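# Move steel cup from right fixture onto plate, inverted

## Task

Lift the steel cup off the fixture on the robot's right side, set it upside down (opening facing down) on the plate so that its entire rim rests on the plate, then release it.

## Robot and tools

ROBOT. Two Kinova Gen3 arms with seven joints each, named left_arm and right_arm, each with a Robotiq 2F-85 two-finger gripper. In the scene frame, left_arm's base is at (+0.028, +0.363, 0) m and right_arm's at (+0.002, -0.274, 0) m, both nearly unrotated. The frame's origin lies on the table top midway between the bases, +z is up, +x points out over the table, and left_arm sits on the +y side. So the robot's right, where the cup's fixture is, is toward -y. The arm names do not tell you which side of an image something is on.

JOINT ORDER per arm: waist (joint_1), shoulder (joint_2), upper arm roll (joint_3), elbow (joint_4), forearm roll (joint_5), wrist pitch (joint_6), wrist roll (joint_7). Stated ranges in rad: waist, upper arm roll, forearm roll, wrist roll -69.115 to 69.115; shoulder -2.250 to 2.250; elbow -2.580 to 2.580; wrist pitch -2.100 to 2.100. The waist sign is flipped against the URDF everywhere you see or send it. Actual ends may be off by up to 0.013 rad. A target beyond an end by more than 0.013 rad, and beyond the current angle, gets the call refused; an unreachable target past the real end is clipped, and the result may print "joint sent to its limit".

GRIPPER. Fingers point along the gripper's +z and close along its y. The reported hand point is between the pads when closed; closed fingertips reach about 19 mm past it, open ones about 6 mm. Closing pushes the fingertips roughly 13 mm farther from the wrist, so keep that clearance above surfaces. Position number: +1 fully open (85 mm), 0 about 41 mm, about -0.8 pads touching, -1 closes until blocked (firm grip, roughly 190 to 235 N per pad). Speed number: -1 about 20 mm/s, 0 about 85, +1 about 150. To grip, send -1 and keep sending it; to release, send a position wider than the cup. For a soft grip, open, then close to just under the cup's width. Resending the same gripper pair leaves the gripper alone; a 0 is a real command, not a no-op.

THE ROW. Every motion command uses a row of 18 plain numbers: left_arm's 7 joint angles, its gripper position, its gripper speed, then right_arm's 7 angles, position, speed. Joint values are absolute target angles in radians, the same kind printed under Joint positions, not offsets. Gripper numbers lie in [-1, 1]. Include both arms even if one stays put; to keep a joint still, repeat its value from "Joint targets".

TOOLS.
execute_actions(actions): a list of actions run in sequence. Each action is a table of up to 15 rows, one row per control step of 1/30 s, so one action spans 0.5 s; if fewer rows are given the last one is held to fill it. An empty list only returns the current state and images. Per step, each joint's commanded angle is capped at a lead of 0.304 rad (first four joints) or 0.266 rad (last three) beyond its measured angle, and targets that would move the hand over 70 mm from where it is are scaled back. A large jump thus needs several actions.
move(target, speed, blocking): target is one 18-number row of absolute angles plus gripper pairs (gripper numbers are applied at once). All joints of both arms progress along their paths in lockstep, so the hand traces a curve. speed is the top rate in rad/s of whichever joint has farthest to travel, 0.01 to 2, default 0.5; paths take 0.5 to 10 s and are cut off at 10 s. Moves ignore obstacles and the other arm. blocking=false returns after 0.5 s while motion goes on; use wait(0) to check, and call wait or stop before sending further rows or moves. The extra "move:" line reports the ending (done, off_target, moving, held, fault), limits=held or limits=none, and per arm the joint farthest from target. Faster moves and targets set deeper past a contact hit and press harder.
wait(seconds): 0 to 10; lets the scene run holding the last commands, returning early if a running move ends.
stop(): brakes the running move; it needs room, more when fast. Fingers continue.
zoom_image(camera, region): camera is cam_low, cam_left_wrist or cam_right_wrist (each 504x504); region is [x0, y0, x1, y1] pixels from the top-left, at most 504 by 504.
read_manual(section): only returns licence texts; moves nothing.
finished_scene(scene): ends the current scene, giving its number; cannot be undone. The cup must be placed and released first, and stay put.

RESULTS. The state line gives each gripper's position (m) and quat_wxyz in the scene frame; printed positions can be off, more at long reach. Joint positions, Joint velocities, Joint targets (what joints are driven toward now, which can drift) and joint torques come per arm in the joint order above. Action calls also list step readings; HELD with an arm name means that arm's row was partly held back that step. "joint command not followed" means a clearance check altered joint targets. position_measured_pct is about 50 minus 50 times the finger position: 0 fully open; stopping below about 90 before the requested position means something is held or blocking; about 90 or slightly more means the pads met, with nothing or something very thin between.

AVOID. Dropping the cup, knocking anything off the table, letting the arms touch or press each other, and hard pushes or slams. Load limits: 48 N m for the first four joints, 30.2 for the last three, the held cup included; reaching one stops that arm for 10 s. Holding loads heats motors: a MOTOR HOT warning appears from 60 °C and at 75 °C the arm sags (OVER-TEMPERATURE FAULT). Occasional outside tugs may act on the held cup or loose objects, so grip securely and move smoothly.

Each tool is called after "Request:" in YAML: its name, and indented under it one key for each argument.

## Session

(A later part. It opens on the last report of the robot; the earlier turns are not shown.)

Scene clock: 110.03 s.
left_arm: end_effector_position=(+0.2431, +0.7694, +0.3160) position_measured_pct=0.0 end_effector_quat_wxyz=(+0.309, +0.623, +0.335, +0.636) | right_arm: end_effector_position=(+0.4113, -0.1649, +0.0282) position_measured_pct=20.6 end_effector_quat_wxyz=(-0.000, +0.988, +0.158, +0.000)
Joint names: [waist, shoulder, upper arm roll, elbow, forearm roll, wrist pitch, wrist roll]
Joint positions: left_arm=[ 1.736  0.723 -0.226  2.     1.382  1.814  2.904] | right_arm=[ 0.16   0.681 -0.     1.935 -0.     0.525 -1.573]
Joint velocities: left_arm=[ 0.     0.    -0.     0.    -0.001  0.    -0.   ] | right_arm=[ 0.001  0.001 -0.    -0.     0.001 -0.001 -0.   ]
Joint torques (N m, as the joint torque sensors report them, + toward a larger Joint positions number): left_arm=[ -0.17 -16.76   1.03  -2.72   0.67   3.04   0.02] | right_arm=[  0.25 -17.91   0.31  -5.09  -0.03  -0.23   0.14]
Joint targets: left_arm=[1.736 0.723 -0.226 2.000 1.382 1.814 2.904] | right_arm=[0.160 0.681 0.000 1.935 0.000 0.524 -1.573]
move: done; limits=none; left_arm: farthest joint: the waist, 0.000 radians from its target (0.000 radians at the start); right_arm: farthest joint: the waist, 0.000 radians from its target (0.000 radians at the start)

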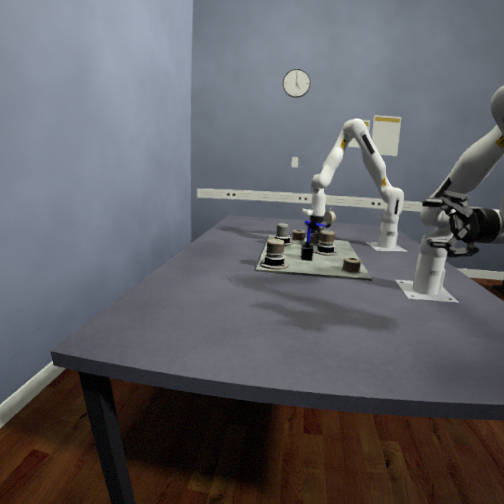

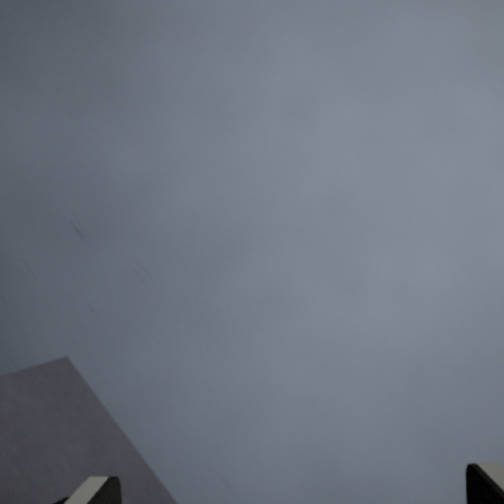

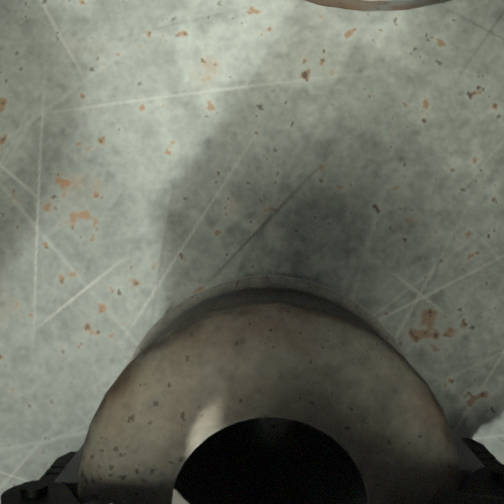

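Request:
move:
  target: [1.736,0.723,-0.226,2.0,1.382,1.814,2.904,1,0, 0.16,0.6925,0,1.938,0,0.511,-1.573,-1,0]
  speed: 0.01

Scene clock: 115.30 s.
left_arm: end_effector_position=(+0.2431, +0.7694, +0.3160) position_measured_pct=0.0 end_effector_quat_wxyz=(+0.309, +0.623, +0.335, +0.636) | right_arm: end_effector_position=(+0.4112, -0.1650, +0.0232) position_measured_pct=20.6 end_effector_quat_wxyz=(-0.000, +0.988, +0.158, +0.000)
Joint names: [waist, shoulder, upper arm roll, elbow, forearm roll, wrist pitch, wrist roll]
Joint positions: left_arm=[ 1.736  0.723 -0.226  2.     1.382  1.814  2.904] | right_arm=[ 0.16   0.692 -0.     1.938  0.     0.511 -1.573]
Joint velocities: left_arm=[-0.  0. -0.  0. -0. -0.  0.] | right_arm=[-0.     0.     0.    -0.001 -0.001 -0.     0.   ]
Joint torques (N m, as the joint torque sensors report them, + toward a larger Joint positions number): left_arm=[ -0.12 -16.89   1.01  -2.65   0.68   2.95   0.03] | right_arm=[ -0.11 -17.4    0.19  -5.04  -0.11  -0.34   0.13]
Joint targets: left_arm=[1.736 0.723 -0.226 2.000 1.382 1.814 2.904] | right_arm=[0.160 0.693 0.000 1.938 0.000 0.511 -1.573]
move: done; limits=none; left_arm: farthest joint: the waist, 0.000 radians from its target (0.000 radians at the start); right_arm: farthest joint: the waist, 0.000 radians from its target (0.000 radians at the start)

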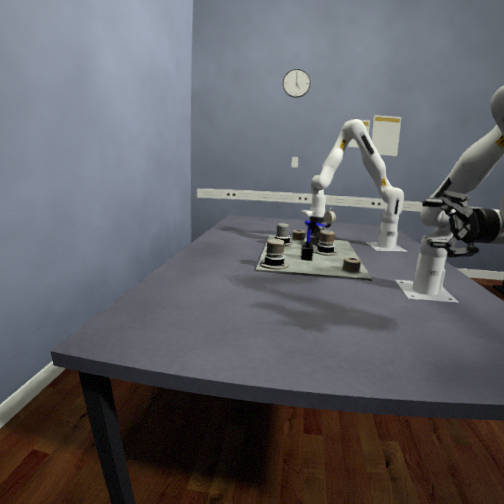

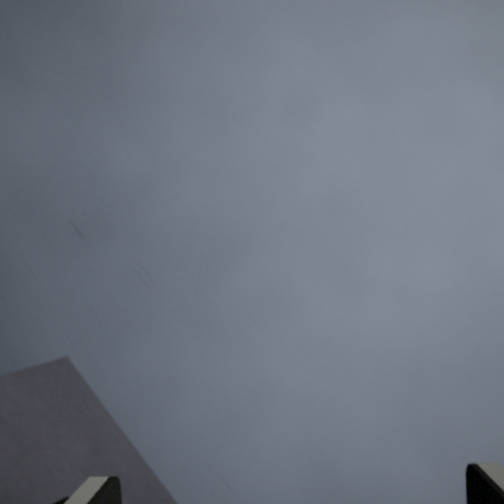

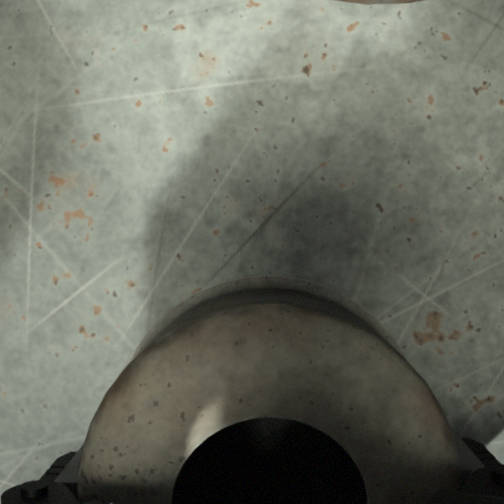

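Request:
move:
  target: [1.736,0.723,-0.226,2.0,1.382,1.814,2.904,1,0, 0.16,0.701,0,1.9396,0,0.501,-1.573,-1,0]
  speed: 0.01

Scene clock: 124.30 s.
left_arm: end_effector_position=(+0.2431, +0.7694, +0.3160) position_measured_pct=0.0 end_effector_quat_wxyz=(+0.309, +0.623, +0.335, +0.636) | right_arm: end_effector_position=(+0.4112, -0.1650, +0.0221) position_measured_pct=20.6 end_effector_quat_wxyz=(-0.000, +0.988, +0.158, +0.001)
Joint names: [waist, shoulder, upper arm roll, elbow, forearm roll, wrist pitch, wrist roll]
Joint positions: left_arm=[ 1.736  0.723 -0.226  2.     1.382  1.814  2.904] | right_arm=[ 0.16   0.694  0.     1.941  0.     0.505 -1.573]
Joint velocities: left_arm=[ 0.001 -0.    -0.     0.    -0.    -0.    -0.   ] | right_arm=[ 0.    -0.    -0.001  0.002 -0.001  0.     0.   ]
Joint torques (N m, as the joint torque sensors report them, + toward a larger Joint positions number): left_arm=[ -0.1  -17.     1.1   -2.59   0.65   2.89   0.03] | right_arm=[ -0.1  -11.48  -0.04  -5.4   -0.1   -2.14   0.15]
Joint targets: left_arm=[1.736 0.723 -0.226 2.000 1.382 1.814 2.904] | right_arm=[0.160 0.701 0.000 1.940 0.000 0.501 -1.573]
move: done; limits=none; left_arm: farthest joint: the waist, 0.000 radians from its target (0.000 radians at the start); right_arm: farthest joint: the shoulder, 0.007 radians from its target (0.008 radians at the start)

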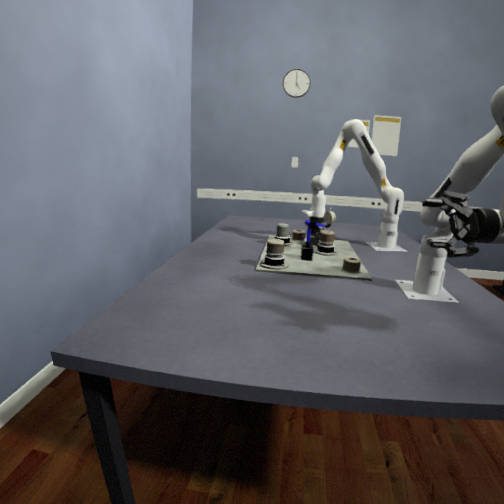

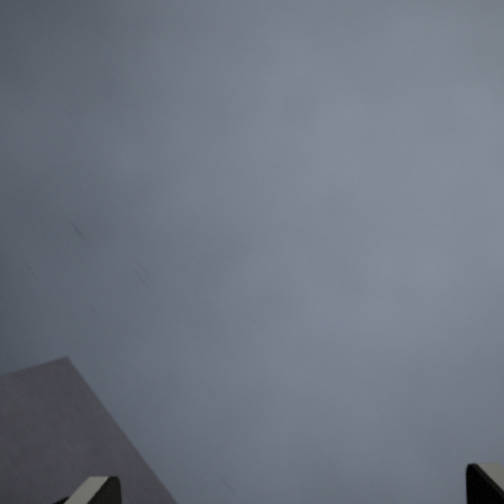

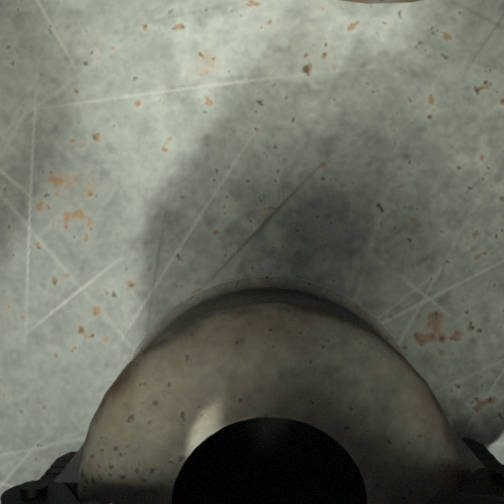

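Request:
execute_actions:
  actions:
    - [[1.736,0.723,-0.226,2.0,1.382,1.814,2.904,1,0, 0.16,0.696,0,1.939,0,0.507,-1.573,-1,0]]
    - [[1.736,0.723,-0.226,2.0,1.382,1.814,2.904,1,0, 0.16,0.696,0,1.939,0,0.507,-1.573,0.95,-1]]
    - [[1.736,0.723,-0.226,2.0,1.382,1.814,2.904,1,0, 0.16,0.696,0,1.939,0,0.507,-1.573,0.95,-1]]

Request:
move:
  target: [1.736,0.723,-0.226,2.0,1.382,1.814,2.904,1,0, 0.16,0.53,0,1.875,0,0.736,-1.573,0.95,0]
  speed: 0.4

Scene clock: 135.90 s.
left_arm: end_effector_position=(+0.2431, +0.7694, +0.3160) position_measured_pct=0.0 end_effector_quat_wxyz=(+0.309, +0.623, +0.335, +0.636) | right_arm: end_effector_position=(+0.4109, -0.1650, +0.0215) position_measured_pct=2.4 end_effector_quat_wxyz=(+0.000, +0.988, +0.158, -0.000)
Joint names: [waist, shoulder, upper arm roll, elbow, forearm roll, wrist pitch, wrist roll]
Joint positions: left_arm=[ 1.736  0.723 -0.226  2.     1.382  1.814  2.904] | right_arm=[ 0.16   0.696  0.     1.939 -0.     0.507 -1.573]
Joint velocities: left_arm=[0.001 0.001 0.001 0.    0.    0.    0.   ] | right_arm=[ 0.001 -0.     0.     0.001  0.    -0.    -0.   ]
Joint torques (N m, as the joint torque sensors report them, + toward a larger Joint positions number): left_arm=[ -0.19 -17.01   1.05  -2.72   0.66   2.96  -0.04] | right_arm=[ -0.04 -16.59   0.17  -4.66  -0.12  -0.27   0.13]
Joint targets: left_arm=[1.736 0.723 -0.226 2.000 1.382 1.814 2.904] | right_arm=[0.160 0.696 0.000 1.939 0.000 0.507 -1.573]
Step readings (joint positions; steps 1 to 15: 1st action; 16 to 30: 2nd action; 31 to 45: 3rd action):
0: left_arm=[1.736 0.723 -0.226 2.000 1.382 1.814 2.904] | right_arm=[0.160 0.694 0.000 1.941 0.000 0.505 -1.573]
1: left_arm=[1.736 0.723 -0.226 2.000 1.382 1.814 2.904] | right_arm=[0.160 0.693 0.000 1.941 0.000 0.505 -1.573]
2: left_arm=[1.736 0.723 -0.226 2.000 1.382 1.814 2.904] | right_arm=[0.160 0.693 0.000 1.940 0.000 0.505 -1.573]
4: left_arm=[1.736 0.723 -0.226 2.000 1.382 1.814 2.904] | right_arm=[0.160 0.694 0.000 1.939 0.000 0.506 -1.573]
8: left_arm=[1.736 0.723 -0.226 2.000 1.382 1.814 2.904] | right_arm=[0.160 0.694 0.000 1.939 0.000 0.507 -1.573]
15: left_arm=[1.736 0.723 -0.226 2.000 1.382 1.814 2.904] | right_arm=[0.160 0.694 0.000 1.939 0.000 0.507 -1.573]
16: left_arm=[1.736 0.723 -0.226 2.000 1.382 1.814 2.904] | right_arm=[0.160 0.694 0.000 1.939 0.000 0.507 -1.573]
17: left_arm=[1.736 0.723 -0.226 2.000 1.382 1.814 2.904] | right_arm=[0.160 0.695 0.000 1.939 0.000 0.507 -1.573]
19: left_arm=[1.736 0.723 -0.226 2.000 1.382 1.814 2.904] | right_arm=[0.160 0.696 -0.000 1.939 0.000 0.507 -1.573]
23: left_arm=[1.736 0.723 -0.226 2.000 1.382 1.814 2.904] | right_arm=[0.160 0.696 -0.000 1.939 0.000 0.507 -1.573]
30: left_arm=[1.736 0.723 -0.226 2.000 1.382 1.814 2.904] | right_arm=[0.160 0.696 0.000 1.939 0.000 0.507 -1.573]
31: left_arm=[1.736 0.723 -0.226 2.000 1.382 1.814 2.904] | right_arm=[0.160 0.696 0.000 1.939 0.000 0.507 -1.573]
32: left_arm=[1.736 0.723 -0.226 2.000 1.382 1.814 2.904] | right_arm=[0.160 0.696 0.000 1.939 0.000 0.507 -1.573]
34: left_arm=[1.736 0.723 -0.226 2.000 1.382 1.814 2.904] | right_arm=[0.160 0.696 0.000 1.939 -0.000 0.507 -1.573]
38: left_arm=[1.736 0.723 -0.226 2.000 1.382 1.814 2.904] | right_arm=[0.160 0.696 -0.000 1.939 0.000 0.507 -1.573]
45: Joint positions above

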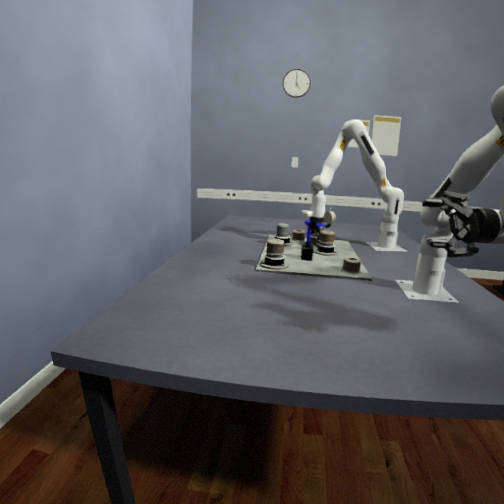

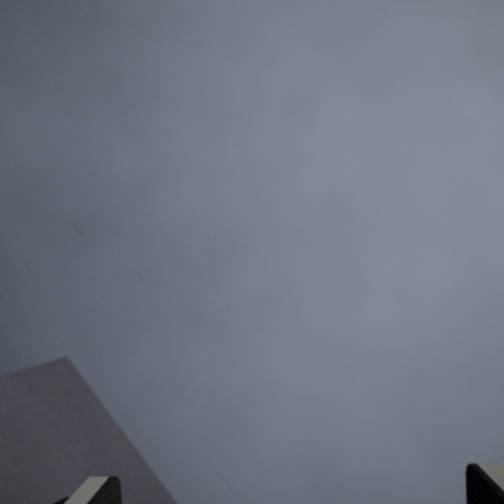

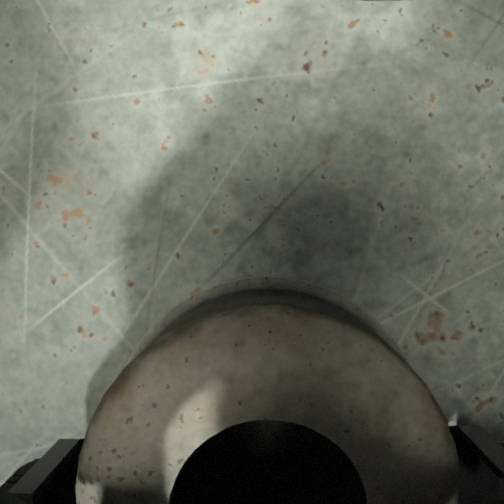

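Scene clock: 136.97 s.
left_arm: end_effector_position=(+0.2431, +0.7694, +0.3160) position_measured_pct=0.0 end_effector_quat_wxyz=(+0.309, +0.623, +0.335, +0.636) | right_arm: end_effector_position=(+0.4127, -0.1645, +0.1036) position_measured_pct=2.4 end_effector_quat_wxyz=(-0.000, +0.988, +0.158, +0.000)
Joint names: [waist, shoulder, upper arm roll, elbow, forearm roll, wrist pitch, wrist roll]
Joint positions: left_arm=[ 1.736  0.723 -0.226  2.     1.382  1.814  2.904] | right_arm=[ 0.16   0.53   0.     1.875  0.     0.736 -1.573]
Joint velocities: left_arm=[-0.002  0.     0.    -0.    -0.001 -0.     0.   ] | right_arm=[-0.    -0.002 -0.     0.001  0.    -0.     0.   ]
Joint torques (N m, as the joint torque sensors report them, + toward a larger Joint positions number): left_arm=[ -0.08 -16.89   0.98  -2.64   0.6    2.99   0.04] | right_arm=[  0.13 -15.67   0.19  -6.37  -0.27  -0.11   0.13]
Joint targets: left_arm=[1.736 0.723 -0.226 2.000 1.382 1.814 2.904] | right_arm=[0.160 0.530 0.000 1.875 0.000 0.736 -1.573]
move: done; limits=none; left_arm: farthest joint: the waist, 0.000 radians from its target (0.000 radians at the start); right_arm: farthest joint: the waist, 0.000 radians from its target (0.000 radians at the start)

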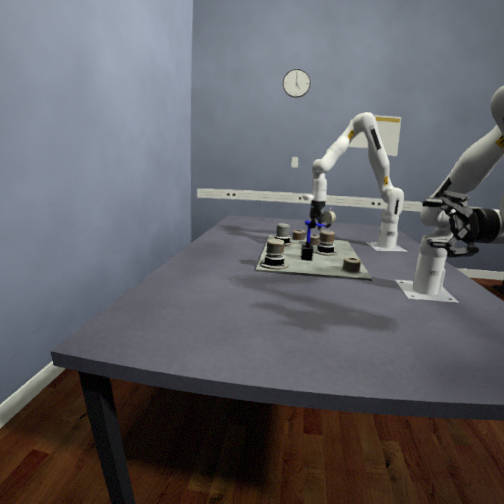

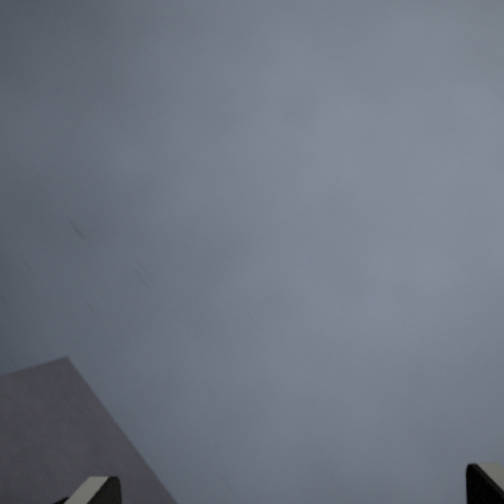

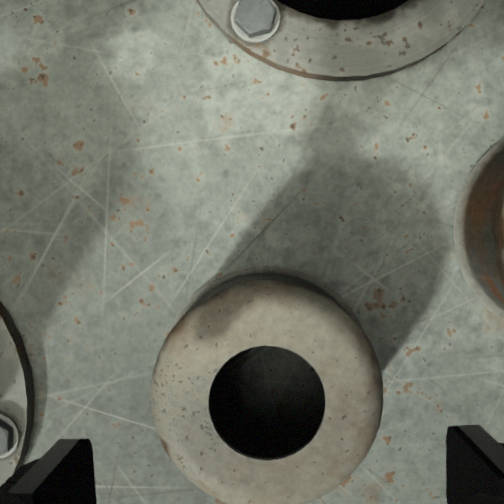

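The cup is resting flat on the plate and the gripper has let go.

Request:
finished_scene:
  scene: 2

The scene is finished: the task was done.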